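# Move every yellow sponge from far-aisle shelves onto the desk

## Task

Collect each yellow sponge sitting on the shelves at the far end of the aisle and place it on the desk so it rests there by itself, without the robot being needed to hold it; the robot must not tip over or finish leaning.

## Robot and tools

ROBOT. TidyBot++: a mobile base 0.54 m long, 0.50 m wide, 0.38 m high on four driven casters, carrying one seven-joint arm with a two-finger gripper. The shoulder sits 0.12 m ahead of the base centre, 0.68 m up. Two cameras: base_camera (fixed on the base, 644x364) and wrist_camera (fisheye on the hand, 644x476, looking along the hand). The arm begins folded, hand pointing down; folded, the hand reaches up to 0.08 m beyond the base front and the elbow up to 1.15 m high.

FRAMES. Base frame: origin on the floor below the base centre, x forward, y left, z up. hand_pose is reported in it and marks the point between the finger pads; its z axis runs out along the fingers, and the fingers move apart along its y axis. The odometry frame is the base frame where the scene began. base_odometry heading is left-positive, -3.142 to 3.142; it counts wheel rotation, so slip looks like travel, and drift of a few cm and several degrees builds up over about thirty moves. base_tilt is in degrees, positive when leaning forward or right, with roughly 1 degree fixed bias.

TOOLS.
execute_actions: arguments "actions" (a list holding one action, or empty to just read state and images) and optional "cameras" (list of "base_camera", "wrist_camera" or "all"; omitted/null means all, [] means none). One action may contain:
- "base": exactly one relative move from where the base last reported itself: {"translate_m": d} straight, forward positive, -2 to 2 m; {"strafe_m": d} sideways, left positive, -2 to 2 m; {"rotate_rad": d} turn in place, counter-clockwise positive, -6.3 to 6.3 rad. These are offsets, not positions. A move needing over 8.667 s at its top speed is refused.
- "joints": absolute targets keyed by name (any subset): joint_1_rad (arm yaw about vertical, any angle, positive is clockwise from above, opposite to rotate_rad), joint_2_rad shoulder -2.249 to 2.249, joint_3_rad upper-arm roll (any angle; near 3.14 is the neutral), joint_4_rad elbow -2.579 to 2.579, joint_5_rad forearm roll (any angle), joint_6_rad wrist -2.099 to 2.099, joint_7_rad hand roll (any angle; with hand down, positive is counter-clockwise from above, and 1.57 puts the fingers opening left/right), all radians; gripper_pos 0 (open, gap about 85 mm) to 1 (closed), gap roughly 85 x (1 - gripper_pos) mm. Unbounded joints take the short way, so turn large amounts in steps below half a turn. Done tolerances: ±0.039 for joints 1 to 4, ±0.056 for 5 to 7, ±0.03 gripper.
- "speeds": optional lower caps for this action: translate_m and strafe_m 0.05 to 0.5 m/s, rotate_rad 0.1 to 1.57 rad/s (maxima are defaults).
Motions start together and may finish separately; each action is capped at 15 s. Unknown keys or out-of-range values reject the whole call with no motion. Joints or base left out may keep pushing toward an earlier target. Example: {"base": {"rotate_rad": 0.3}, "joints": {"joint_1_rad": 0.0}}.
wait: "seconds" 0 to 10; commands nothing and returns state and images.
zoom_image: "camera" (base_camera or wrist_camera, must have a full image in the latest result) and "region" [x0, y0, x1, y1] in pixels from the top-left, at most 504 x 504.
finished_scene: "scene" number; ends it irreversibly and reports success. The sponges must already be settled on the desk.

ARM GEOMETRY. Upper arm 0.42 m, forearm 0.31 m, hand 0.31 m to the hand point. With joint_1_rad 0, joint_3_rad 3.14, joint_5_rad 0 the arm stays in the base's x-z plane; tilts from vertical (forward positive) are upper = joint_2_rad, forearm = joint_2_rad - joint_4_rad, hand = that minus joint_6_rad. Reach forward of the shoulder is the sum of length x sin(tilt); height above it is the sum of length x cos(tilt). A down-pointing hand rises to about 0.94 m only near the base. Closed fingertips sit about 20 mm beyond the hand point.

RESULT LINES. base_status and joint_status: "done" (for the base it only means the wheels turned the commanded amount, even if blocked or slipping); "off_target" (stopped short, possibly still pushing); "contact_stop"/"time_out" (target dropped, holding in place); "not_followed" with "joint command not followed" and "cause:" means a self-collision check refused the arm targets (gripper still acts) and they may be retried later. Gripper at 1 reading "done" means it is empty; "off_target" means it closed on something. motor_effort gives percent of max per motor, bracket = peak; readings are noisy and biased. "ARM HIT" means a hard hit on the base or itself. Motor temperatures are listed per joint; MOTOR HOT appears from 60 °C and OVER-TEMPERATURE FAULT at 75 °C, when the arm sags (status then says limit_stop_at_motor_heat; resend). A torque fault (joints 1-4 limit 104.5 N m, warn 56.7; joints 5-7 limit 51.3, warn 29.4) freezes the arm and gripper 10 s and skips the rest of the call; the base keeps going. A reported stop also cancels your later calls in that same reply. The pictures line lists image order; camera calibration is given with K and T_world_to_cam, and the wrist camera's pose inherits joint reading errors.

PRACTICAL CAUTIONS. Friction leaves joints slightly off; correct by sending last command + (wanted - read) on all seven joints. hand_pose can be 1-2 cm wrong, so trust images. While carrying a sponge the arm sags; never command a joint to its current reading then. Avoid driving while the arm is snagged on anything above about 0.8 m, and avoid sideways pushing with a raised hand, which can lift wheels or tip the robot; retract the arm or back away to relieve a lean. A blocked base keeps shoving and may still report "done". Don't drop, slam or shove objects hard; something may occasionally nudge loose items. Holding a load heats motors even while you think, so don't linger with a sponge raised. Less robot motion time is better.

Each tool is called after "Request:" as name(argument=value, ...) on one line, values as JSON.

## Session

Request:
execute_actions(actions=[])

Scene clock: 0.00 s.
Motor temperatures (°C, as the motors report them): [36 34 31 35 48 38 43]
base_odometry: x=+0.000 y=+0.000 heading=+0.000 (m, m, rad; odometry frame)
base_tilt: forward=-0.1 right=-0.1 (deg)
base_status: not commanded
joint_positions: joint_1_rad=-0.034 joint_2_rad=-0.304 joint_3_rad=+3.121 joint_4_rad=-2.534 joint_5_rad=+0.045 joint_6_rad=-0.833 joint_7_rad=+1.559 gripper_pos=+0.000
joint_status: not commanded
motor_effort: joint_1_rad=+1 joint_2_rad=-3 joint_3_rad=+0 joint_4_rad=+14 joint_5_rad=+0 joint_6_rad=+0 joint_7_rad=+0 (%)
hand_pose: x=+0.2660 y=-0.0018 z=+0.5804 quat_wxyz=(+0.019, +0.998, +0.035, +0.040) (m; base frame)
pictures: base_camera, wrist_camera
Images, in order (width x height): base_camera 644x364, wrist_camera 644x476.

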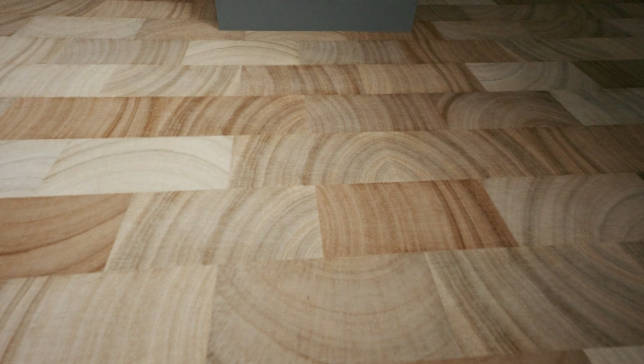

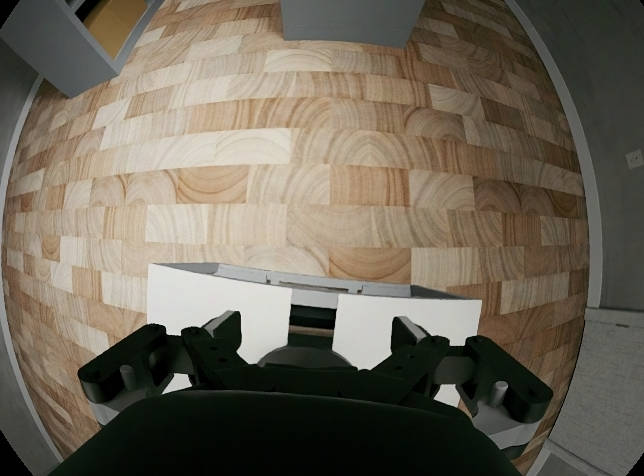

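Request:
execute_actions(actions=[{"base":{"strafe_m":0.65},"joints":{"joint_6_rad":0.5}}])

Request:
execute_actions(actions=[{"joints":{"joint_1_rad":2.6}}], cameras=["wrist_camera"])

Scene clock: 4.33 s.
Motor temperatures (°C, as the motors report them): [36 34 31 35 48 38 43]
base_odometry: x=+0.001 y=+0.650 heading=+0.000 (m, m, rad; odometry frame)
base_tilt: forward=-0.1 right=-0.1 (deg)
base_status: done
joint_positions: joint_1_rad=-0.034 joint_2_rad=-0.304 joint_3_rad=+3.121 joint_4_rad=-2.534 joint_5_rad=+0.045 joint_6_rad=+0.496 joint_7_rad=+1.559 gripper_pos=+0.000
joint_status: all done
motor_effort: joint_1_rad=+1(1) joint_2_rad=-7(8) joint_3_rad=+1(2) joint_4_rad=+19(19) joint_5_rad=+0(1) joint_6_rad=+8(8) joint_7_rad=+0(0) (%)
hand_pose: x=+0.5474 y=+0.0319 z=+0.8400 quat_wxyz=(-0.014, +0.762, +0.040, +0.647) (m; base frame)
pictures: base_camera, wrist_camera
camera_calibration (this result's frames):
wrist_camera: T_world_to_cam=[[0.070493, -0.99476, 0.0740435, -0.0753665], [-0.140903, -0.0834139, -0.986503, 0.964911], [0.987511, 0.0591086, -0.146045, -0.284539], [0, 0, 0, 1]] pos_world=[0.422257, 0.0223341, 0.915912]
Images, in order (width x height): base_camera 644x364, wrist_camera 644x476.

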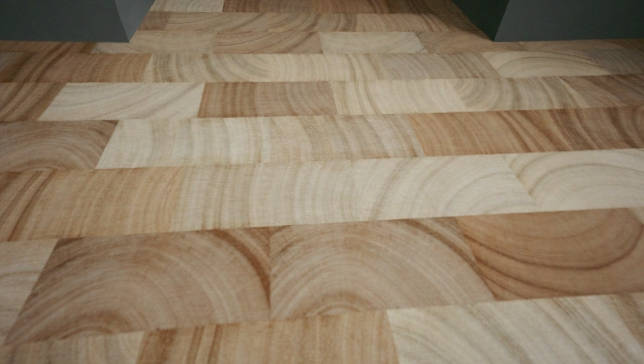

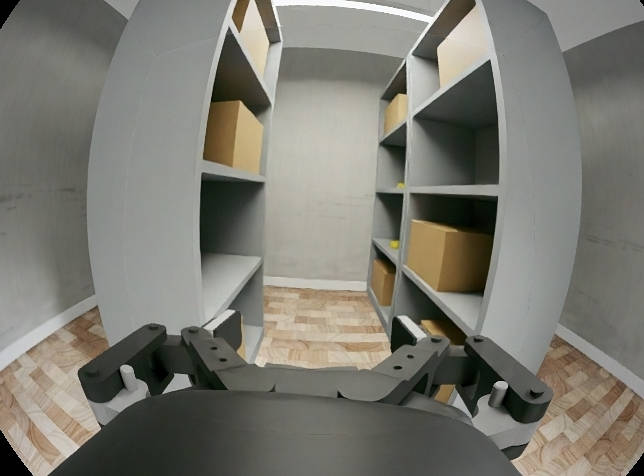

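Scene clock: 7.90 s.
Motor temperatures (°C, as the motors report them): [36 34 31 35 48 38 43]
base_odometry: x=+0.001 y=+0.650 heading=+0.000 (m, m, rad; odometry frame)
base_tilt: forward=-0.1 right=-0.1 (deg)
base_status: not commanded
joint_positions: joint_1_rad=+2.582 joint_2_rad=-0.304 joint_3_rad=+3.121 joint_4_rad=-2.534 joint_5_rad=+0.045 joint_6_rad=+0.496 joint_7_rad=+1.559 gripper_pos=+0.000
joint_status: all done
motor_effort: joint_1_rad=+0(1) joint_2_rad=-8(8) joint_3_rad=+0(0) joint_4_rad=+19(19) joint_5_rad=+0(1) joint_6_rad=+8(8) joint_7_rad=+0(0) (%)
hand_pose: x=-0.2357 y=-0.2424 z=+0.8400 quat_wxyz=(+0.621, +0.236, -0.725, +0.182) (m; base frame)
pictures: wrist_camera
camera_calibration (this result's frames):
wrist_camera: T_world_to_cam=[[-0.559615, 0.825438, 0.0740437, -0.00038378], [0.0801134, 0.142805, -0.986503, 0.93861], [-0.824871, -0.54613, -0.146045, -0.0688662], [0, 0, 0, 1]] pos_world=[-0.132216, -0.171332, 0.915913]
Images, in order (width x height): wrist_camera 644x476.

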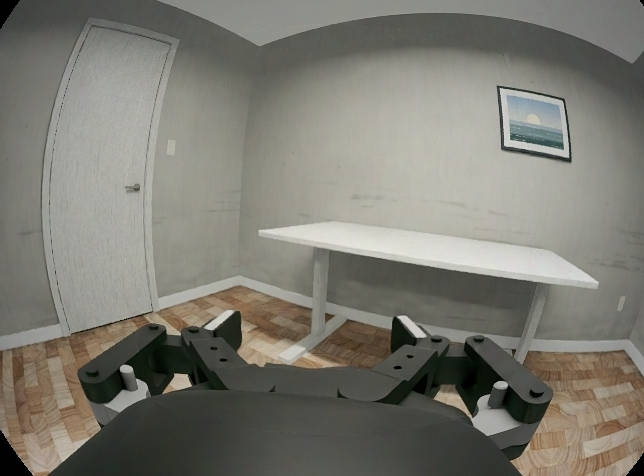

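Request:
execute_actions(actions=[{"base":{"rotate_rad":0.08},"joints":{"joint_1_rad":0}}], cameras=[])

Request:
execute_actions(actions=[{"base":{"strafe_m":-0.06}}], cameras=[])

Request:
execute_actions(actions=[{"base":{"translate_m":1.2}}])

Scene clock: 15.13 s.
Motor temperatures (°C, as the motors report them): [36 34 31 35 48 38 43]
base_odometry: x=+0.001 y=+0.650 heading=+0.079 (m, m, rad; odometry frame)
base_tilt: forward=-0.1 right=-0.1 (deg)
base_status: done
joint_positions: joint_1_rad=+0.018 joint_2_rad=-0.304 joint_3_rad=+3.121 joint_4_rad=-2.534 joint_5_rad=+0.045 joint_6_rad=+0.496 joint_7_rad=+1.559 gripper_pos=+0.000
joint_status: all done
motor_effort: joint_1_rad=+1(0) joint_2_rad=-7(8) joint_3_rad=+0(1) joint_4_rad=+19(19) joint_5_rad=+0(1) joint_6_rad=+8(8) joint_7_rad=+0(0) (%)
hand_pose: x=+0.5485 y=+0.0096 z=+0.8400 quat_wxyz=(+0.003, +0.762, +0.020, +0.647) (m; base frame)
pictures: none
No camera images: the call's "cameras" was empty. Leave "cameras" out to get every camera's image.

Scene clock: 16.17 s.
Motor temperatures (°C, as the motors report them): [36 34 31 35 48 38 43]
base_odometry: x=+0.005 y=+0.590 heading=+0.080 (m, m, rad; odometry frame)
base_tilt: forward=-0.1 right=-0.1 (deg)
base_status: done
joint_positions: joint_1_rad=+0.017 joint_2_rad=-0.304 joint_3_rad=+3.121 joint_4_rad=-2.534 joint_5_rad=+0.045 joint_6_rad=+0.496 joint_7_rad=+1.559 gripper_pos=+0.000
joint_status: not commanded
motor_effort: joint_1_rad=+0(1) joint_2_rad=-8(8) joint_3_rad=+0(2) joint_4_rad=+19(19) joint_5_rad=+0(1) joint_6_rad=+8(8) joint_7_rad=+0(0) (%)
hand_pose: x=+0.5485 y=+0.0100 z=+0.8400 quat_wxyz=(+0.002, +0.762, +0.020, +0.647) (m; base frame)
pictures: none
No camera images: the call's "cameras" was empty. Leave "cameras" out to get every camera's image.

Scene clock: 19.83 s.
Motor temperatures (°C, as the motors report them): [36 34 31 35 48 38 43]
base_odometry: x=+1.202 y=+0.686 heading=+0.080 (m, m, rad; odometry frame)
base_tilt: forward=-0.1 right=-0.1 (deg)
base_status: done
joint_positions: joint_1_rad=+0.017 joint_2_rad=-0.304 joint_3_rad=+3.121 joint_4_rad=-2.534 joint_5_rad=+0.045 joint_6_rad=+0.496 joint_7_rad=+1.559 gripper_pos=+0.000
joint_status: not commanded
motor_effort: joint_1_rad=+0(1) joint_2_rad=-6(10) joint_3_rad=+0(0) joint_4_rad=+19(19) joint_5_rad=+0(0) joint_6_rad=+8(8) joint_7_rad=+0(0) (%)
hand_pose: x=+0.5485 y=+0.0100 z=+0.8400 quat_wxyz=(+0.002, +0.762, +0.020, +0.647) (m; base frame)
pictures: base_camera, wrist_camera
camera_calibration (this result's frames):
wrist_camera: T_world_to_cam=[[0.0196058, -0.997062, 0.0740457, -0.0693114], [-0.14496, -0.0761122, -0.986506, 0.965383], [0.989243, 0.00860756, -0.146026, -0.284732], [0, 0, 0, 1]] pos_world=[0.42297, 0.00682044, 0.915909]
Images, in order (width x height): base_camera 644x364, wrist_camera 644x476.

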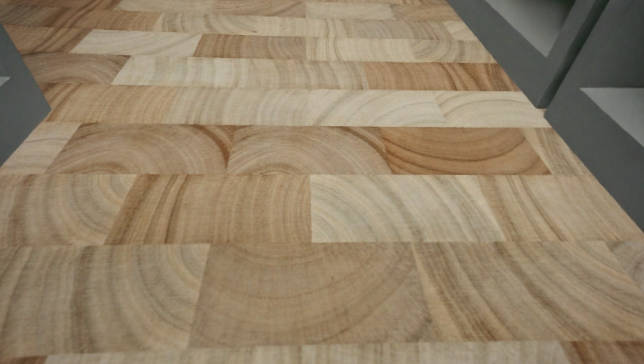

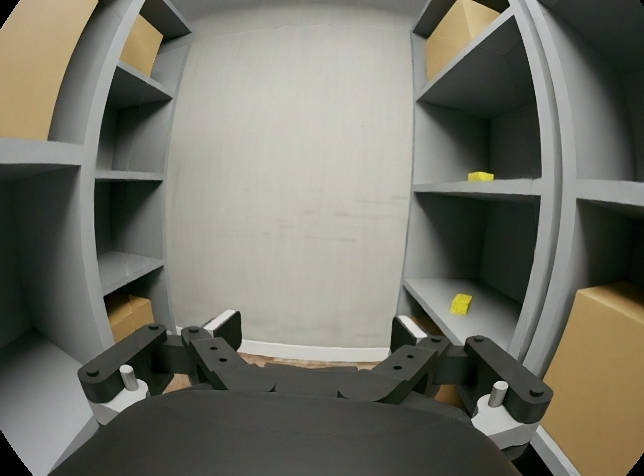

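Request:
execute_actions(actions=[{"base":{"translate_m":1.1},"joints":{"joint_6_rad":-0.4}}])

Request:
execute_actions(actions=[{"base":{"strafe_m":0.25},"joints":{"joint_1_rad":1.57}}], cameras=[])

Request:
execute_actions(actions=[{"joints":{"joint_2_rad":-0.5,"joint_4_rad":-2.2,"joint_6_rad":-0.1,"joint_5_rad":0,"joint_3_rad":3.14}}])

Scene clock: 25.57 s.
Motor temperatures (°C, as the motors report them): [36 34 31 35 48 38 43]
base_odometry: x=+2.298 y=+0.774 heading=+0.080 (m, m, rad; odometry frame)
base_tilt: forward=-0.1 right=-0.1 (deg)
base_status: done
joint_positions: joint_1_rad=+0.017 joint_2_rad=-0.305 joint_3_rad=+3.121 joint_4_rad=-2.535 joint_5_rad=+0.045 joint_6_rad=-0.398 joint_7_rad=+1.559 gripper_pos=+0.000
joint_status: all done
motor_effort: joint_1_rad=+0(1) joint_2_rad=-4(7) joint_3_rad=+0(0) joint_4_rad=+16(20) joint_5_rad=+0(0) joint_6_rad=+4(7) joint_7_rad=+0(0) (%)
hand_pose: x=+0.3938 y=-0.0038 z=+0.6193 quat_wxyz=(+0.015, +0.967, +0.014, +0.254) (m; base frame)
pictures: base_camera, wrist_camera
camera_calibration (this result's frames):
wrist_camera: T_world_to_cam=[[0.0487885, -0.99636, 0.0699061, -0.0726227], [-0.861199, -0.0774149, -0.502337, 0.706412], [0.50592, -0.0356948, -0.861841, 0.469711], [0, 0, 0, 1]] pos_world=[0.374269, -0.000905215, 0.76475]
Images, in order (width x height): base_camera 644x364, wrist_camera 644x476.

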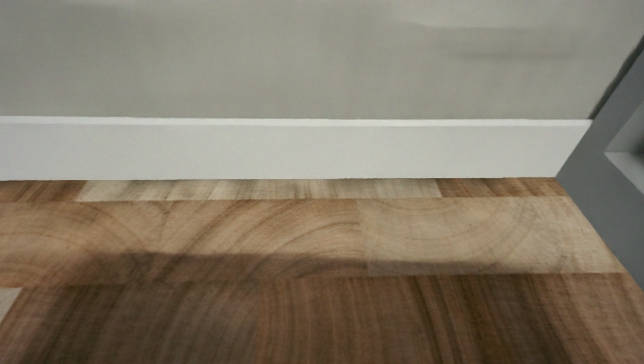

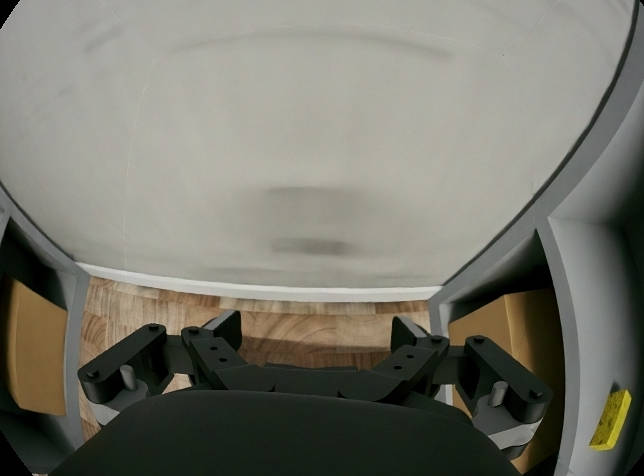

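Scene clock: 28.37 s.
Motor temperatures (°C, as the motors report them): [36 34 31 35 48 38 43]
base_odometry: x=+2.278 y=+1.023 heading=+0.080 (m, m, rad; odometry frame)
base_tilt: forward=-0.1 right=-0.1 (deg)
base_status: done
joint_positions: joint_1_rad=+1.552 joint_2_rad=-0.305 joint_3_rad=+3.121 joint_4_rad=-2.535 joint_5_rad=+0.045 joint_6_rad=-0.398 joint_7_rad=+1.559 gripper_pos=+0.000
joint_status: all done
motor_effort: joint_1_rad=+0(1) joint_2_rad=-4(6) joint_3_rad=+0(1) joint_4_rad=+16(16) joint_5_rad=+0(0) joint_6_rad=+4(4) joint_7_rad=+0(0) (%)
hand_pose: x=+0.1251 y=-0.2747 z=+0.6193 quat_wxyz=(+0.187, +0.706, -0.661, +0.172) (m; base frame)
pictures: none
No camera images: the call's "cameras" was empty. Leave "cameras" out to get every camera's image.

Scene clock: 29.80 s.
Motor temperatures (°C, as the motors report them): [36 34 31 35 48 38 43]
base_odometry: x=+2.278 y=+1.023 heading=+0.080 (m, m, rad; odometry frame)
base_tilt: forward=-0.1 right=-0.1 (deg)
base_status: not commanded
joint_positions: joint_1_rad=+1.552 joint_2_rad=-0.485 joint_3_rad=+3.121 joint_4_rad=-2.205 joint_5_rad=+0.034 joint_6_rad=-0.118 joint_7_rad=+1.559 gripper_pos=+0.000
joint_status: all done
motor_effort: joint_1_rad=+0(0) joint_2_rad=-5(8) joint_3_rad=+0(1) joint_4_rad=+22(22) joint_5_rad=+0(0) joint_6_rad=+8(8) joint_7_rad=+0(0) (%)
hand_pose: x=+0.1367 y=-0.4145 z=+0.9246 quat_wxyz=(+0.429, +0.580, -0.544, +0.428) (m; base frame)
pictures: base_camera, wrist_camera
camera_calibration (this result's frames):
wrist_camera: T_world_to_cam=[[-0.996434, -0.0351356, 0.0767101, 0.0443905], [-0.0830201, 0.246073, -0.965689, 1.06274], [0.0150538, -0.968614, -0.248112, -0.0388394], [0, 0, 0, 1]] pos_world=[0.133046, -0.297572, 1.01324]
Images, in order (width x height): base_camera 644x364, wrist_camera 644x476.

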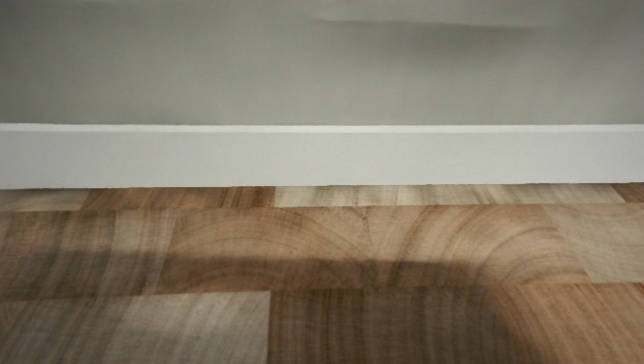

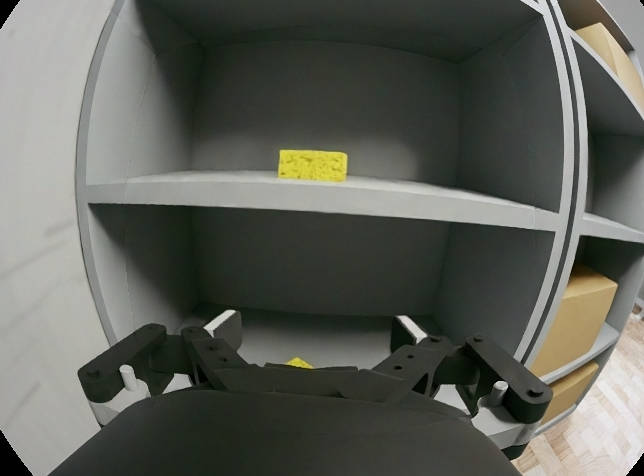

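Request:
execute_actions(actions=[{"joints":{"joint_2_rad":-0.2,"joint_4_rad":-1.1,"joint_6_rad":-1.1}}], cameras=["wrist_camera"])

Scene clock: 33.57 s.
Motor temperatures (°C, as the motors report them): [36 34 31 35 48 38 43]
base_odometry: x=+2.278 y=+1.023 heading=+0.080 (m, m, rad; odometry frame)
base_tilt: forward=-0.1 right=-0.1 (deg)
base_status: not commanded
joint_positions: joint_1_rad=+1.552 joint_2_rad=-0.226 joint_3_rad=+3.121 joint_4_rad=-1.111 joint_5_rad=+0.034 joint_6_rad=-1.076 joint_7_rad=+1.559 gripper_pos=+0.000
joint_status: all done
motor_effort: joint_1_rad=+0(0) joint_2_rad=-10(9) joint_3_rad=+0(1) joint_4_rad=+18(23) joint_5_rad=+0(0) joint_6_rad=+7(8) joint_7_rad=+0(0) (%)
hand_pose: x=+0.1300 y=-0.4364 z=+1.1725 quat_wxyz=(+0.397, +0.595, -0.580, +0.390) (m; base frame)
pictures: wrist_camera
camera_calibration (this result's frames):
wrist_camera: T_world_to_cam=[[-0.99778, -0.0141957, 0.0650728, 0.0409538], [-0.065769, 0.364152, -0.929014, 1.31321], [-0.0105084, -0.931231, -0.364277, 0.157374], [0, 0, 0, 1]] pos_world=[0.128885, -0.331074, 1.27465]
Images, in order (width x height): wrist_camera 644x476.

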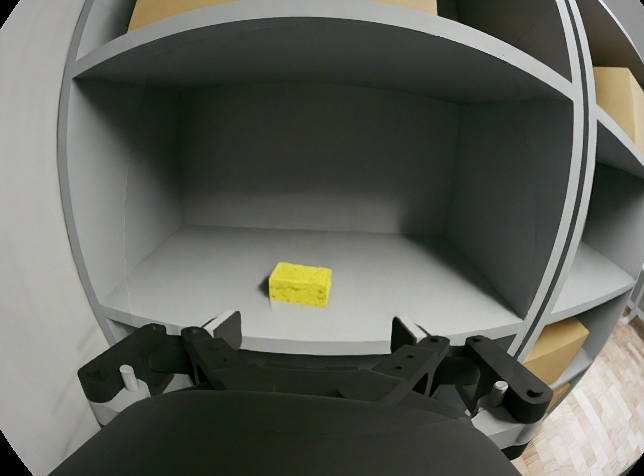

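Request:
execute_actions(actions=[{"joints":{"joint_1_rad":1.6,"joint_2_rad":0.02,"joint_4_rad":-1.39,"joint_6_rad":-0.6,"gripper_pos":1}}], cameras=["wrist_camera"])

Request:
execute_actions(actions=[{"base":{"strafe_m":-0.1},"speeds":{"strafe_m":0.1}}], cameras=["wrist_camera"])

Scene clock: 41.00 s.
Motor temperatures (°C, as the motors report them): [36 34 31 35 48 38 43]
base_odometry: x=+2.278 y=+1.023 heading=+0.080 (m, m, rad; odometry frame)
base_tilt: forward=-0.1 right=-0.1 (deg)
base_status: not commanded
joint_positions: joint_1_rad=+1.579 joint_2_rad=+0.026 joint_3_rad=+3.121 joint_4_rad=-1.391 joint_5_rad=+0.034 joint_6_rad=-0.624 joint_7_rad=+1.559 gripper_pos=+0.999
joint_status: all done
motor_effort: joint_1_rad=+0(0) joint_2_rad=-23(28) joint_3_rad=-1(0) joint_4_rad=+21(23) joint_5_rad=+0(0) joint_6_rad=+7(8) joint_7_rad=+0(0) (%)
hand_pose: x=+0.1210 y=-0.5987 z=+1.0094 quat_wxyz=(+0.376, +0.607, -0.598, +0.363) (m; base frame)
pictures: wrist_camera
camera_calibration (this result's frames):
wrist_camera: T_world_to_cam=[[-0.997696, -0.00659674, 0.0675234, 0.0423115], [-0.0635716, 0.438537, -0.896462, 1.23164], [-0.0236978, -0.898689, -0.437946, 0.042144], [0, 0, 0, 1]] pos_world=[0.12151, -0.501967, 1.11972]
Images, in order (width x height): wrist_camera 644x476.

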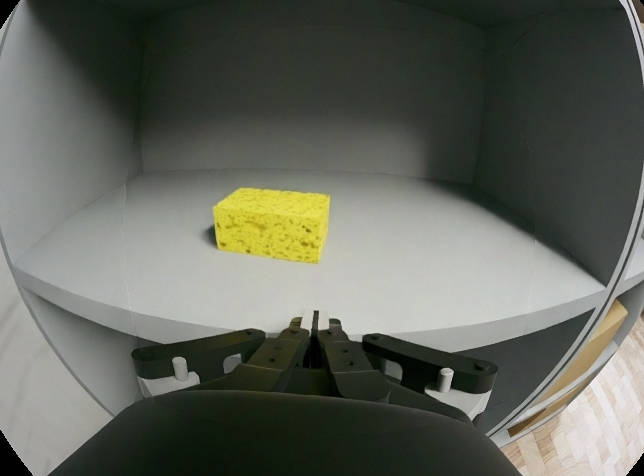

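Scene clock: 42.53 s.
Motor temperatures (°C, as the motors report them): [36 34 31 35 48 38 43]
base_odometry: x=+2.287 y=+0.923 heading=+0.080 (m, m, rad; odometry frame)
base_tilt: forward=-0.1 right=-0.1 (deg)
base_status: done
joint_positions: joint_1_rad=+1.580 joint_2_rad=+0.023 joint_3_rad=+3.121 joint_4_rad=-1.391 joint_5_rad=+0.034 joint_6_rad=-0.622 joint_7_rad=+1.559 gripper_pos=+0.999
joint_status: not commanded
motor_effort: joint_1_rad=+1(1) joint_2_rad=-21(26) joint_3_rad=+0(1) joint_4_rad=+21(23) joint_5_rad=+0(0) joint_6_rad=+7(8) joint_7_rad=+0(0) (%)
hand_pose: x=+0.1207 y=-0.5983 z=+1.0117 quat_wxyz=(+0.378, +0.606, -0.597, +0.365) (m; base frame)
pictures: wrist_camera
camera_calibration (this result's frames):
wrist_camera: T_world_to_cam=[[-0.997735, -0.00569889, 0.067024, 0.0429122], [-0.0628573, 0.433776, -0.898825, 1.23295], [-0.0239511, -0.901003, -0.433152, 0.0373425], [0, 0, 0, 1]] pos_world=[0.121209, -0.500934, 1.12151]
Images, in order (width x height): wrist_camera 644x476.

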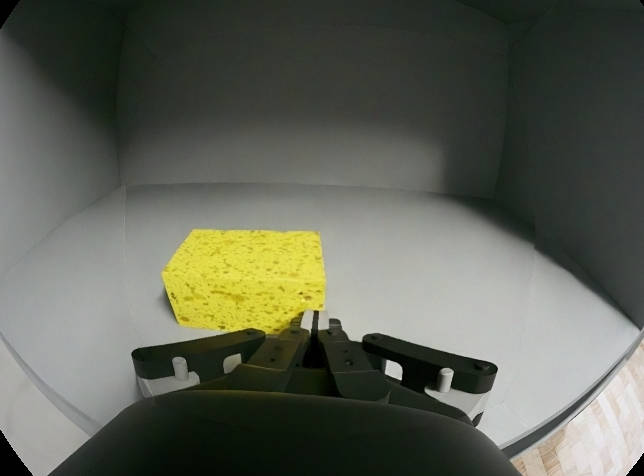

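Request:
execute_actions(actions=[{"base":{"strafe_m":-0.08},"speeds":{"strafe_m":0.06},"joints":{"joint_1_rad":1.53}}], cameras=["wrist_camera"])

Scene clock: 45.40 s.
Motor temperatures (°C, as the motors report them): [36 34 31 35 48 38 43]
base_odometry: x=+2.293 y=+0.844 heading=+0.080 (m, m, rad; odometry frame)
base_tilt: forward=-0.1 right=-0.1 (deg)
base_status: done
joint_positions: joint_1_rad=+1.540 joint_2_rad=+0.023 joint_3_rad=+3.122 joint_4_rad=-1.391 joint_5_rad=+0.033 joint_6_rad=-0.621 joint_7_rad=+1.559 gripper_pos=+0.999
joint_status: all done
motor_effort: joint_1_rad=+0(0) joint_2_rad=-22(26) joint_3_rad=+0(1) joint_4_rad=+22(22) joint_5_rad=+0(0) joint_6_rad=+7(8) joint_7_rad=+0(0) (%)
hand_pose: x=+0.1442 y=-0.5978 z=+1.0121 quat_wxyz=(+0.371, +0.617, -0.585, +0.372) (m; base frame)
pictures: wrist_camera
camera_calibration (this result's frames):
wrist_camera: T_world_to_cam=[[-0.996796, -0.0446731, 0.0663504, 0.0435581], [-0.0791355, 0.430003, -0.899353, 1.2352], [0.0116461, -0.901722, -0.43216, 0.0319783], [0, 0, 0, 1]] pos_world=[0.140794, -0.500359, 1.12181]
Images, in order (width x height): wrist_camera 644x476.

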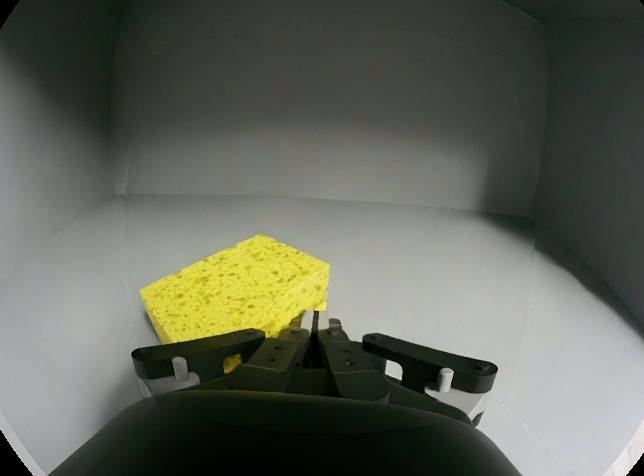

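Rotated ~45°. Push leftwards now.

Request:
execute_actions(actions=[{"base":{"translate_m":0.07},"speeds":{"translate_m":0.05}}], cameras=["wrist_camera"])

Request:
execute_actions(actions=[{"base":{"strafe_m":0.15}}], cameras=["wrist_camera"])

Scene clock: 48.57 s.
Motor temperatures (°C, as the motors report them): [36 34 31 35 48 38 43]
base_odometry: x=+2.363 y=+0.849 heading=+0.080 (m, m, rad; odometry frame)
base_tilt: forward=-0.1 right=-0.1 (deg)
base_status: done
joint_positions: joint_1_rad=+1.540 joint_2_rad=+0.023 joint_3_rad=+3.123 joint_4_rad=-1.391 joint_5_rad=+0.032 joint_6_rad=-0.621 joint_7_rad=+1.559 gripper_pos=+0.999
joint_status: not commanded
motor_effort: joint_1_rad=+0(2) joint_2_rad=-23(22) joint_3_rad=+0(3) joint_4_rad=+22(23) joint_5_rad=+0(0) joint_6_rad=+7(7) joint_7_rad=+0(0) (%)
hand_pose: x=+0.1440 y=-0.5978 z=+1.0121 quat_wxyz=(+0.371, +0.617, -0.586, +0.373) (m; base frame)
pictures: wrist_camera
camera_calibration (this result's frames):
wrist_camera: T_world_to_cam=[[-0.996865, -0.0441919, 0.0656259, 0.0443741], [-0.0782746, 0.430072, -0.899395, 1.23515], [0.0115221, -0.901712, -0.432183, 0.0320065], [0, 0, 0, 1]] pos_world=[0.140547, -0.500382, 1.12181]
Images, in order (width x height): wrist_camera 644x476.

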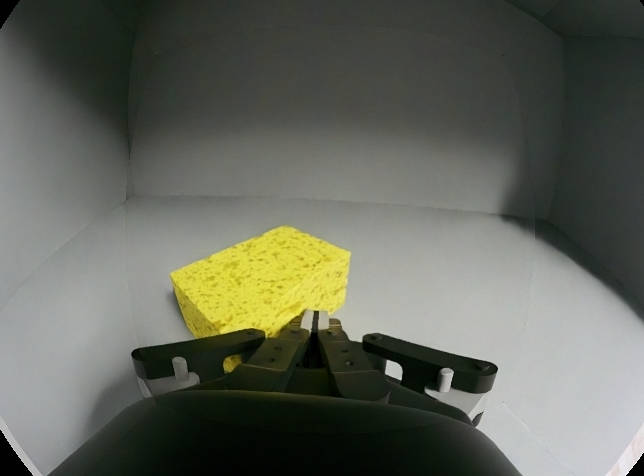

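Scene clock: 50.00 s.
Motor temperatures (°C, as the motors report them): [36 34 31 35 48 38 43]
base_odometry: x=+2.351 y=+0.999 heading=+0.080 (m, m, rad; odometry frame)
base_tilt: forward=-0.1 right=-0.1 (deg)
base_status: done
joint_positions: joint_1_rad=+1.540 joint_2_rad=+0.018 joint_3_rad=+3.123 joint_4_rad=-1.391 joint_5_rad=+0.032 joint_6_rad=-0.620 joint_7_rad=+1.559 gripper_pos=+0.999
joint_status: not commanded
motor_effort: joint_1_rad=+0(1) joint_2_rad=-24(27) joint_3_rad=+0(1) joint_4_rad=+22(23) joint_5_rad=+0(0) joint_6_rad=+7(8) joint_7_rad=+0(0) (%)
hand_pose: x=+0.1439 y=-0.5961 z=+1.0157 quat_wxyz=(+0.373, +0.616, -0.584, +0.375) (m; base frame)
pictures: wrist_camera
camera_calibration (this result's frames):
wrist_camera: T_world_to_cam=[[-0.996879, -0.0437937, 0.0656815, 0.0443573], [-0.0780768, 0.424068, -0.902259, 1.23698], [0.0116598, -0.904571, -0.426163, 0.0272308], [0, 0, 0, 1]] pos_world=[0.140481, -0.497989, 1.12477]
Images, in order (width x height): wrist_camera 644x476.

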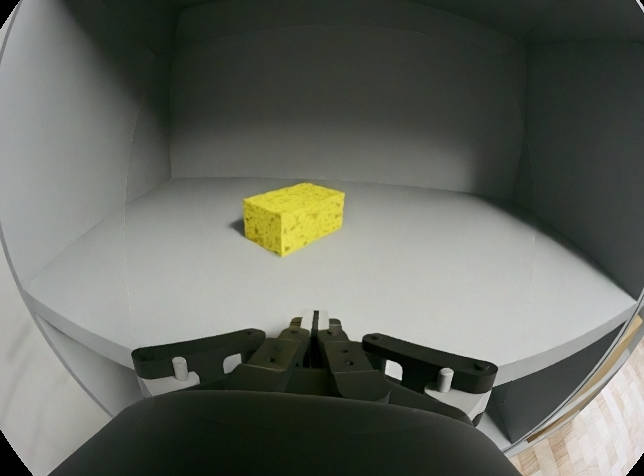

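Request:
execute_actions(actions=[{"base":{"translate_m":-0.03},"joints":{"joint_2_rad":0.2,"joint_4_rad":-0.72,"joint_6_rad":-1.56}}], cameras=[])

Request:
execute_actions(actions=[{"base":{"strafe_m":-0.25},"speeds":{"strafe_m":0.15}}])

Scene clock: 55.77 s.
Motor temperatures (°C, as the motors report them): [36 34 31 35 48 38 43]
base_odometry: x=+2.321 y=+0.996 heading=+0.080 (m, m, rad; odometry frame)
base_tilt: forward=-0.1 right=-0.1 (deg)
base_status: done
joint_positions: joint_1_rad=+1.539 joint_2_rad=+0.173 joint_3_rad=+3.127 joint_4_rad=-0.732 joint_5_rad=+0.032 joint_6_rad=-1.538 joint_7_rad=+1.559 gripper_pos=+0.999
joint_status: all done
motor_effort: joint_1_rad=+1(3) joint_2_rad=-24(24) joint_3_rad=-1(2) joint_4_rad=+17(23) joint_5_rad=+0(0) joint_6_rad=+5(8) joint_7_rad=+0(0) (%)
hand_pose: x=+0.1335 y=-0.5196 z=+1.0520 quat_wxyz=(+0.245, +0.672, -0.657, +0.239) (m; base frame)
pictures: none
No camera images: the call's "cameras" was empty. Leave "cameras" out to get every camera's image.

Scene clock: 58.03 s.
Motor temperatures (°C, as the motors report them): [36 34 31 35 48 38 43]
base_odometry: x=+2.341 y=+0.747 heading=+0.080 (m, m, rad; odometry frame)
base_tilt: forward=-0.1 right=-0.1 (deg)
base_status: done
joint_positions: joint_1_rad=+1.539 joint_2_rad=+0.190 joint_3_rad=+3.127 joint_4_rad=-0.731 joint_5_rad=+0.031 joint_6_rad=-1.539 joint_7_rad=+1.559 gripper_pos=+0.999
joint_status: not commanded
motor_effort: joint_1_rad=+0(0) joint_2_rad=-24(27) joint_3_rad=+0(1) joint_4_rad=+17(18) joint_5_rad=+0(0) joint_6_rad=+5(6) joint_7_rad=+0(0) (%)
hand_pose: x=+0.1339 y=-0.5255 z=+1.0435 quat_wxyz=(+0.239, +0.674, -0.659, +0.234) (m; base frame)
pictures: base_camera, wrist_camera
camera_calibration (this result's frames):
wrist_camera: T_world_to_cam=[[-0.997743, -0.041069, 0.053129, 0.0502704], [-0.0656159, 0.764491, -0.641287, 1.13618], [-0.0142796, -0.643325, -0.76546, 0.597918], [0, 0, 0, 1]] pos_world=[0.133247, -0.48188, 1.18363]
Images, in order (width x height): base_camera 644x364, wrist_camera 644x476.

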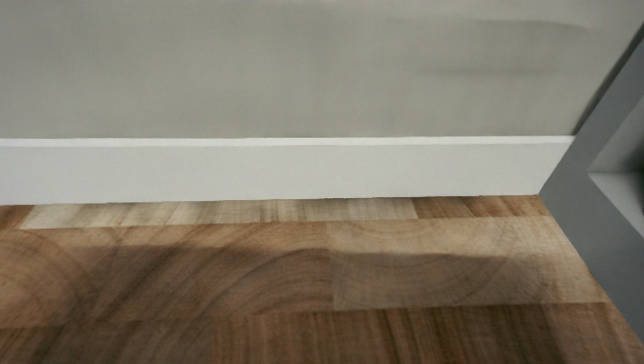

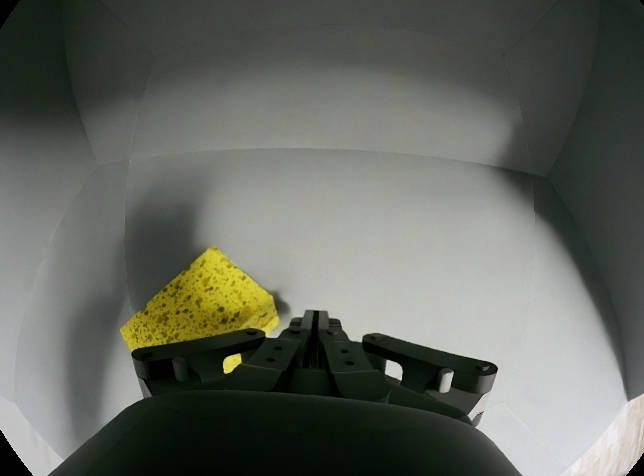

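Request:
execute_actions(actions=[{"base":{"strafe_m":0.02},"joints":{"joint_4_rad":-0.79}}], cameras=[])

Request:
execute_actions(actions=[{"base":{"translate_m":0.08},"speeds":{"translate_m":0.05}}], cameras=["wrist_camera"])

Scene clock: 60.43 s.
Motor temperatures (°C, as the motors report them): [36 34 31 35 48 38 43]
base_odometry: x=+2.339 y=+0.767 heading=+0.080 (m, m, rad; odometry frame)
base_tilt: forward=-0.1 right=-0.1 (deg)
base_status: done
joint_positions: joint_1_rad=+1.539 joint_2_rad=+0.193 joint_3_rad=+3.127 joint_4_rad=-0.781 joint_5_rad=+0.031 joint_6_rad=-1.540 joint_7_rad=+1.559 gripper_pos=+0.999
joint_status: all done
motor_effort: joint_1_rad=+1(1) joint_2_rad=-26(29) joint_3_rad=-1(1) joint_4_rad=+17(19) joint_5_rad=+0(0) joint_6_rad=+5(6) joint_7_rad=+0(0) (%)
hand_pose: x=+0.1339 y=-0.5233 z=+1.0197 quat_wxyz=(+0.222, +0.681, -0.664, +0.215) (m; base frame)
pictures: none
No camera images: the call's "cameras" was empty. Leave "cameras" out to get every camera's image.

Scene clock: 62.50 s.
Motor temperatures (°C, as the motors report them): [36 34 31 35 48 38 43]
base_odometry: x=+2.419 y=+0.773 heading=+0.080 (m, m, rad; odometry frame)
base_tilt: forward=-0.1 right=-0.1 (deg)
base_status: done
joint_positions: joint_1_rad=+1.538 joint_2_rad=+0.193 joint_3_rad=+3.127 joint_4_rad=-0.781 joint_5_rad=+0.030 joint_6_rad=-1.540 joint_7_rad=+1.559 gripper_pos=+0.999
joint_status: not commanded
motor_effort: joint_1_rad=+0(2) joint_2_rad=-25(25) joint_3_rad=+0(3) joint_4_rad=+17(17) joint_5_rad=+0(1) joint_6_rad=+5(5) joint_7_rad=+0(0) (%)
hand_pose: x=+0.1343 y=-0.5232 z=+1.0197 quat_wxyz=(+0.222, +0.681, -0.664, +0.216) (m; base frame)
pictures: wrist_camera
camera_calibration (this result's frames):
wrist_camera: T_world_to_cam=[[-0.997608, -0.0449007, 0.0525479, 0.0506196], [-0.0674742, 0.797489, -0.599548, 1.09417], [-0.0149863, -0.60166, -0.798612, 0.636811], [0, 0, 0, 1]] pos_world=[0.13387, -0.487173, 1.16191]
Images, in order (width x height): wrist_camera 644x476.

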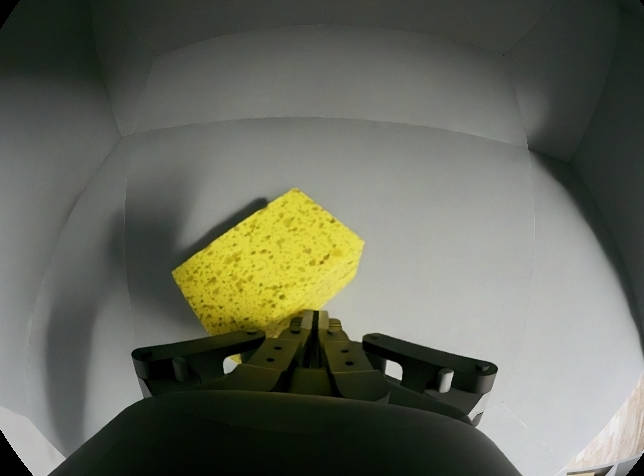

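Request:
execute_actions(actions=[{"joints":{"joint_2_rad":0.17,"joint_4_rad":-0.65}}], cameras=[])

Request:
execute_actions(actions=[{"base":{"translate_m":0.1},"speeds":{"translate_m":0.1},"joints":{"joint_1_rad":1.40,"joint_5_rad":0.52,"joint_6_rad":-1.58,"joint_7_rad":0.85,"gripper_pos":0}}])

Scene clock: 68.30 s.
Motor temperatures (°C, as the motors report them): [36 34 31 35 48 38 43]
base_odometry: x=+2.419 y=+0.773 heading=+0.080 (m, m, rad; odometry frame)
base_tilt: forward=-0.1 right=-0.1 (deg)
base_status: not commanded
joint_positions: joint_1_rad=+1.538 joint_2_rad=+0.182 joint_3_rad=+3.127 joint_4_rad=-0.658 joint_5_rad=+0.030 joint_6_rad=-1.540 joint_7_rad=+1.559 gripper_pos=+0.999
joint_status: all done
motor_effort: joint_1_rad=+0(1) joint_2_rad=-23(26) joint_3_rad=-1(0) joint_4_rad=+17(18) joint_5_rad=+0(0) joint_6_rad=+5(6) joint_7_rad=+0(0) (%)
hand_pose: x=+0.1343 y=-0.5248 z=+1.0803 quat_wxyz=(+0.265, +0.664, -0.649, +0.262) (m; base frame)
pictures: none
No camera images: the call's "cameras" was empty. Leave "cameras" out to get every camera's image.

Scene clock: 69.80 s.
Motor temperatures (°C, as the motors report them): [36 34 31 35 48 38 43]
base_odometry: x=+2.519 y=+0.781 heading=+0.080 (m, m, rad; odometry frame)
base_tilt: forward=-0.1 right=-0.1 (deg)
base_status: done
joint_positions: joint_1_rad=+1.413 joint_2_rad=+0.182 joint_3_rad=+3.127 joint_4_rad=-0.658 joint_5_rad=+0.499 joint_6_rad=-1.555 joint_7_rad=+0.860 gripper_pos=+0.000
joint_status: all done
motor_effort: joint_1_rad=+0(2) joint_2_rad=-22(24) joint_3_rad=+0(2) joint_4_rad=+16(17) joint_5_rad=+3(4) joint_6_rad=+5(6) joint_7_rad=+0(1) (%)
hand_pose: x=+0.0576 y=-0.5144 z=+1.1046 quat_wxyz=(+0.336, +0.370, -0.828, +0.255) (m; base frame)
pictures: base_camera, wrist_camera
camera_calibration (this result's frames):
wrist_camera: T_world_to_cam=[[-0.798377, 0.587446, -0.132294, 0.487972], [0.461425, 0.45568, -0.761212, 1.10513], [-0.386887, -0.668777, -0.634866, 0.514817], [0, 0, 0, 1]] pos_world=[0.0788277, -0.445944, 1.23263]
Images, in order (width x height): base_camera 644x364, wrist_camera 644x476.

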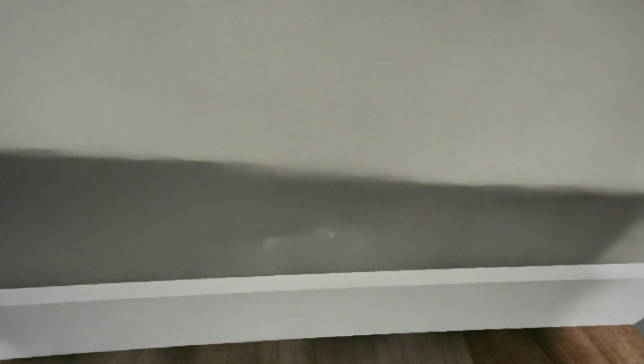

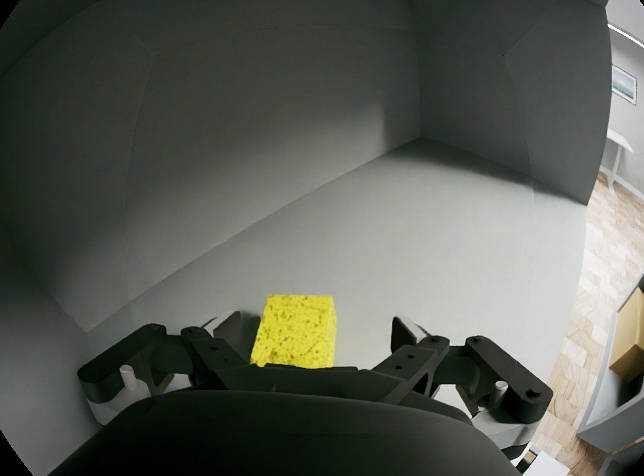

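Nicely aligned.

Request:
execute_actions(actions=[{"joints":{"joint_2_rad":0.27,"joint_4_rad":-0.72}}], cameras=["wrist_camera"])

Scene clock: 71.93 s.
Motor temperatures (°C, as the motors report them): [36 34 31 35 48 38 43]
base_odometry: x=+2.519 y=+0.781 heading=+0.080 (m, m, rad; odometry frame)
base_tilt: forward=-0.1 right=-0.1 (deg)
base_status: not commanded
joint_positions: joint_1_rad=+1.412 joint_2_rad=+0.261 joint_3_rad=+3.127 joint_4_rad=-0.712 joint_5_rad=+0.499 joint_6_rad=-1.556 joint_7_rad=+0.860 gripper_pos=+0.000
joint_status: all done
motor_effort: joint_1_rad=+1(3) joint_2_rad=-25(31) joint_3_rad=+0(1) joint_4_rad=+15(19) joint_5_rad=+3(4) joint_6_rad=+3(5) joint_7_rad=+0(0) (%)
hand_pose: x=+0.0626 y=-0.5437 z=+1.0412 quat_wxyz=(+0.319, +0.394, -0.839, +0.196) (m; base frame)
pictures: wrist_camera
camera_calibration (this result's frames):
wrist_camera: T_world_to_cam=[[-0.800532, 0.598167, -0.0366664, 0.40722], [0.44521, 0.552641, -0.70454, 1.06267], [-0.401169, -0.580331, -0.708717, 0.582747], [0, 0, 0, 1]] pos_world=[0.0866616, -0.492675, 1.17663]
Images, in order (width x height): wrist_camera 644x476.

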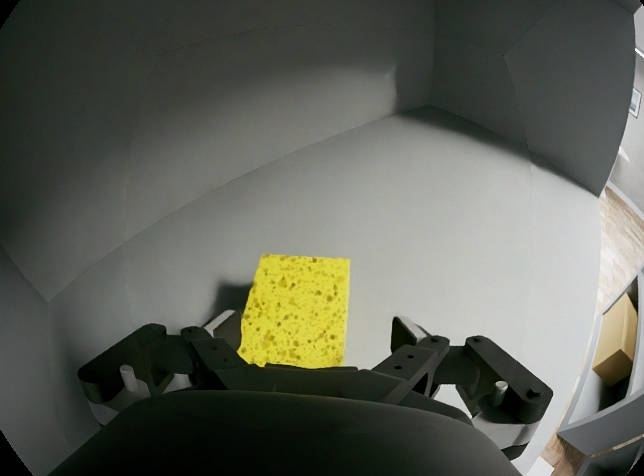

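Request:
execute_actions(actions=[{"joints":{"joint_1_rad":1.37}}], cameras=[])

Request:
execute_actions(actions=[{"joints":{"joint_2_rad":0.325}}], cameras=["wrist_camera"])

Request:
execute_actions(actions=[{"joints":{"gripper_pos":1}}], cameras=["wrist_camera"])

Scene clock: 74.40 s.
Motor temperatures (°C, as the motors report them): [36 34 31 35 48 38 43]
base_odometry: x=+2.519 y=+0.781 heading=+0.080 (m, m, rad; odometry frame)
base_tilt: forward=-0.1 right=-0.1 (deg)
base_status: not commanded
joint_positions: joint_1_rad=+1.387 joint_2_rad=+0.261 joint_3_rad=+3.127 joint_4_rad=-0.712 joint_5_rad=+0.499 joint_6_rad=-1.556 joint_7_rad=+0.860 gripper_pos=+0.000
joint_status: all done
motor_effort: joint_1_rad=+0(0) joint_2_rad=-26(26) joint_3_rad=+0(1) joint_4_rad=+17(17) joint_5_rad=+3(3) joint_6_rad=+4(4) joint_7_rad=+0(0) (%)
hand_pose: x=+0.0764 y=-0.5450 z=+1.0412 quat_wxyz=(+0.317, +0.405, -0.834, +0.200) (m; base frame)
pictures: none
No camera images: the call's "cameras" was empty. Leave "cameras" out to get every camera's image.

Scene clock: 75.53 s.
Motor temperatures (°C, as the motors report them): [36 34 31 35 48 38 43]
base_odometry: x=+2.519 y=+0.781 heading=+0.080 (m, m, rad; odometry frame)
base_tilt: forward=-0.1 right=-0.1 (deg)
base_status: not commanded
joint_positions: joint_1_rad=+1.380 joint_2_rad=+0.308 joint_3_rad=+3.127 joint_4_rad=-0.713 joint_5_rad=+0.499 joint_6_rad=-1.556 joint_7_rad=+0.860 gripper_pos=+0.000
joint_status: all done
motor_effort: joint_1_rad=+1(3) joint_2_rad=-29(30) joint_3_rad=+1(2) joint_4_rad=+17(17) joint_5_rad=+3(3) joint_6_rad=+4(4) joint_7_rad=+0(0) (%)
hand_pose: x=+0.0831 y=-0.5614 z=+1.0153 quat_wxyz=(+0.310, +0.416, -0.836, +0.179) (m; base frame)
pictures: wrist_camera
camera_calibration (this result's frames):
wrist_camera: T_world_to_cam=[[-0.81938, 0.573247, -0.0018619, 0.385468], [0.420988, 0.599536, -0.68068, 1.04918], [-0.389082, -0.55852, -0.732578, 0.597837], [0, 0, 0, 1]] pos_world=[0.10676, -0.516086, 1.15284]
Images, in order (width x height): wrist_camera 644x476.

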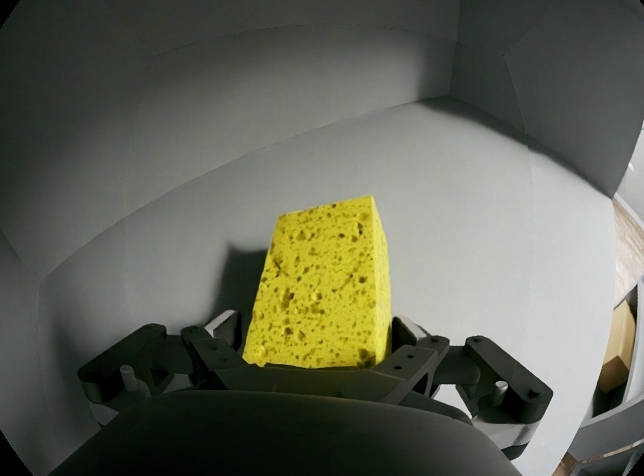

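Scene clock: 76.63 s.
Motor temperatures (°C, as the motors report them): [36 34 31 35 48 38 43]
base_odometry: x=+2.519 y=+0.781 heading=+0.080 (m, m, rad; odometry frame)
base_tilt: forward=-0.1 right=-0.1 (deg)
base_status: not commanded
joint_positions: joint_1_rad=+1.380 joint_2_rad=+0.308 joint_3_rad=+3.127 joint_4_rad=-0.710 joint_5_rad=+0.501 joint_6_rad=-1.556 joint_7_rad=+0.860 gripper_pos=+0.360
joint_status: gripper_pos off_target (ended at +0.360, target +1.000)
motor_effort: joint_1_rad=+1(3) joint_2_rad=-22(29) joint_3_rad=+0(1) joint_4_rad=+12(17) joint_5_rad=+1(3) joint_6_rad=+1(4) joint_7_rad=+0(0) (%)
hand_pose: x=+0.0825 y=-0.5615 z=+1.0171 quat_wxyz=(+0.312, +0.415, -0.836, +0.180) (m; base frame)
pictures: wrist_camera
camera_calibration (this result's frames):
wrist_camera: T_world_to_cam=[[-0.818714, 0.574194, -0.00290127, 0.386587], [0.420705, 0.596408, -0.683597, 1.05195], [-0.390787, -0.560891, -0.729854, 0.594982], [0, 0, 0, 1]] pos_world=[0.106457, -0.515645, 1.15448]
Images, in order (width x height): wrist_camera 644x476.

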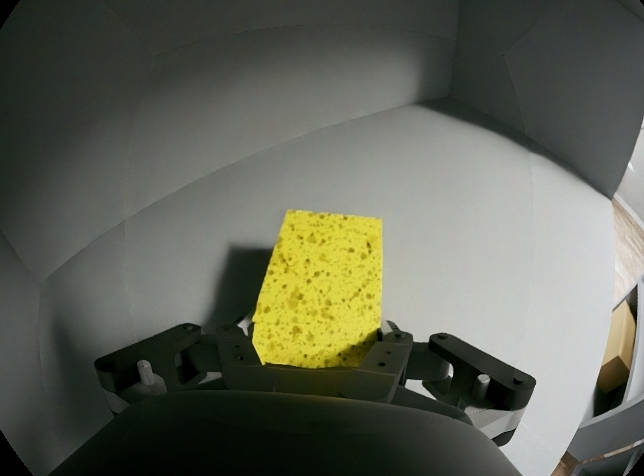

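Request:
execute_actions(actions=[{"joints":{"joint_2_rad":0.18}}], cameras=[])

Request:
execute_actions(actions=[{"base":{"strafe_m":0.33}}], cameras=[])

Request:
execute_actions(actions=[{"base":{"translate_m":-0.12},"joints":{"joint_1_rad":3.14,"joint_5_rad":0,"joint_7_rad":1.57,"joint_6_rad":-1.2}}], cameras=[])

Request:
execute_actions(actions=[{"base":{"strafe_m":-0.24}}], cameras=[])

Request:
execute_actions(actions=[{"base":{"rotate_rad":0.09}}])

Scene clock: 82.07 s.
Motor temperatures (°C, as the motors report them): [36 34 31 35 48 38 43]
base_odometry: x=+2.519 y=+0.781 heading=+0.080 (m, m, rad; odometry frame)
base_tilt: forward=-0.1 right=-0.1 (deg)
base_status: not commanded
joint_positions: joint_1_rad=+1.380 joint_2_rad=+0.183 joint_3_rad=+3.127 joint_4_rad=-0.718 joint_5_rad=+0.501 joint_6_rad=-1.556 joint_7_rad=+0.860 gripper_pos=+0.360
joint_status: all done
motor_effort: joint_1_rad=+0(0) joint_2_rad=-23(33) joint_3_rad=+0(1) joint_4_rad=+16(19) joint_5_rad=+3(4) joint_6_rad=+5(5) joint_7_rad=+0(0) (%)
hand_pose: x=+0.0738 y=-0.5161 z=+1.0788 quat_wxyz=(+0.326, +0.394, -0.827, +0.232) (m; base frame)
pictures: none
No camera images: the call's "cameras" was empty. Leave "cameras" out to get every camera's image.

Scene clock: 83.97 s.
Motor temperatures (°C, as the motors report them): [36 34 31 35 48 38 43]
base_odometry: x=+2.493 y=+1.110 heading=+0.080 (m, m, rad; odometry frame)
base_tilt: forward=-0.1 right=-0.1 (deg)
base_status: done
joint_positions: joint_1_rad=+1.380 joint_2_rad=+0.177 joint_3_rad=+3.127 joint_4_rad=-0.718 joint_5_rad=+0.501 joint_6_rad=-1.561 joint_7_rad=+0.860 gripper_pos=+0.360
joint_status: not commanded
motor_effort: joint_1_rad=+1(0) joint_2_rad=-21(29) joint_3_rad=+0(1) joint_4_rad=+16(18) joint_5_rad=+3(3) joint_6_rad=+5(6) joint_7_rad=+0(0) (%)
hand_pose: x=+0.0730 y=-0.5123 z=+1.0813 quat_wxyz=(+0.326, +0.393, -0.828, +0.233) (m; base frame)
pictures: none
No camera images: the call's "cameras" was empty. Leave "cameras" out to get every camera's image.

Scene clock: 86.90 s.
Motor temperatures (°C, as the motors report them): [36 34 31 35 48 38 43]
base_odometry: x=+2.373 y=+1.101 heading=+0.080 (m, m, rad; odometry frame)
base_tilt: forward=-0.2 right=-0.1 (deg)
base_status: done
joint_positions: joint_1_rad=+3.125 joint_2_rad=+0.177 joint_3_rad=+3.127 joint_4_rad=-0.718 joint_5_rad=+0.034 joint_6_rad=-1.225 joint_7_rad=+1.545 gripper_pos=+0.360
joint_status: all done
motor_effort: joint_1_rad=+0(4) joint_2_rad=-24(26) joint_3_rad=-1(3) joint_4_rad=+18(18) joint_5_rad=+0(3) joint_6_rad=+7(8) joint_7_rad=+0(0) (%)
hand_pose: x=-0.4654 y=-0.0079 z=+1.1305 quat_wxyz=(+0.489, -0.002, -0.872, -0.002) (m; base frame)
pictures: none
No camera images: the call's "cameras" was empty. Leave "cameras" out to get every camera's image.

Scene clock: 88.63 s.
Motor temperatures (°C, as the motors report them): [36 34 31 35 48 38 43]
base_odometry: x=+2.392 y=+0.862 heading=+0.079 (m, m, rad; odometry frame)
base_tilt: forward=-0.1 right=-0.1 (deg)
base_status: done
joint_positions: joint_1_rad=+3.128 joint_2_rad=+0.177 joint_3_rad=+3.127 joint_4_rad=-0.718 joint_5_rad=+0.029 joint_6_rad=-1.224 joint_7_rad=+1.545 gripper_pos=+0.360
joint_status: not commanded
motor_effort: joint_1_rad=+1(3) joint_2_rad=-24(26) joint_3_rad=+0(2) joint_4_rad=+18(18) joint_5_rad=+0(1) joint_6_rad=+7(7) joint_7_rad=+0(0) (%)
hand_pose: x=-0.4657 y=-0.0076 z=+1.1308 quat_wxyz=(+0.490, -0.003, -0.872, +0.000) (m; base frame)
pictures: none
No camera images: the call's "cameras" was empty. Leave "cameras" out to get every camera's image.

Scene clock: 89.40 s.
Motor temperatures (°C, as the motors report them): [36 34 31 35 48 38 43]
base_odometry: x=+2.392 y=+0.862 heading=+0.169 (m, m, rad; odometry frame)
base_tilt: forward=-0.2 right=-0.1 (deg)
base_status: done
joint_positions: joint_1_rad=+3.129 joint_2_rad=+0.177 joint_3_rad=+3.127 joint_4_rad=-0.718 joint_5_rad=+0.028 joint_6_rad=-1.224 joint_7_rad=+1.545 gripper_pos=+0.360
joint_status: not commanded
motor_effort: joint_1_rad=+0(1) joint_2_rad=-24(27) joint_3_rad=-1(2) joint_4_rad=+18(19) joint_5_rad=+0(1) joint_6_rad=+7(7) joint_7_rad=+0(0) (%)
hand_pose: x=-0.4657 y=-0.0072 z=+1.1308 quat_wxyz=(+0.490, -0.003, -0.872, +0.000) (m; base frame)
pictures: base_camera, wrist_camera
camera_calibration (this result's frames):
wrist_camera: T_world_to_cam=[[-0.00364528, 0.999133, 0.0414693, -0.0476857], [0.506106, 0.0376095, -0.861651, 1.26684], [-0.862464, 0.0178469, -0.505804, 0.305762], [0, 0, 0, 1]] pos_world=[-0.377621, -0.00545781, 1.24821]
Images, in order (width x height): base_camera 644x364, wrist_camera 644x476.

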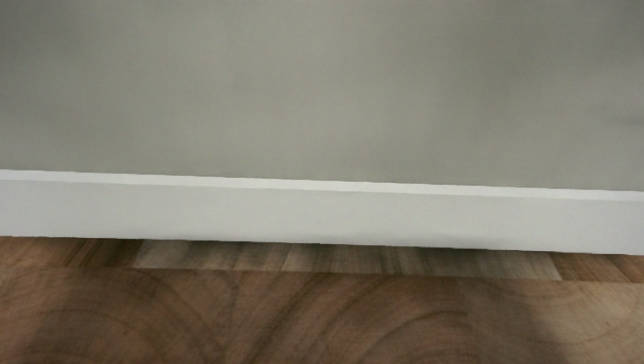

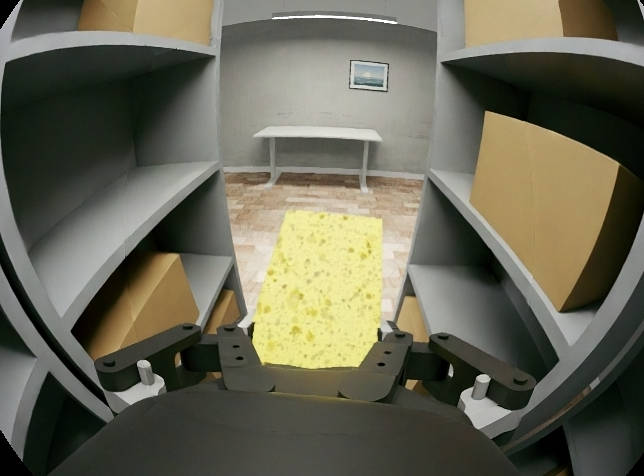

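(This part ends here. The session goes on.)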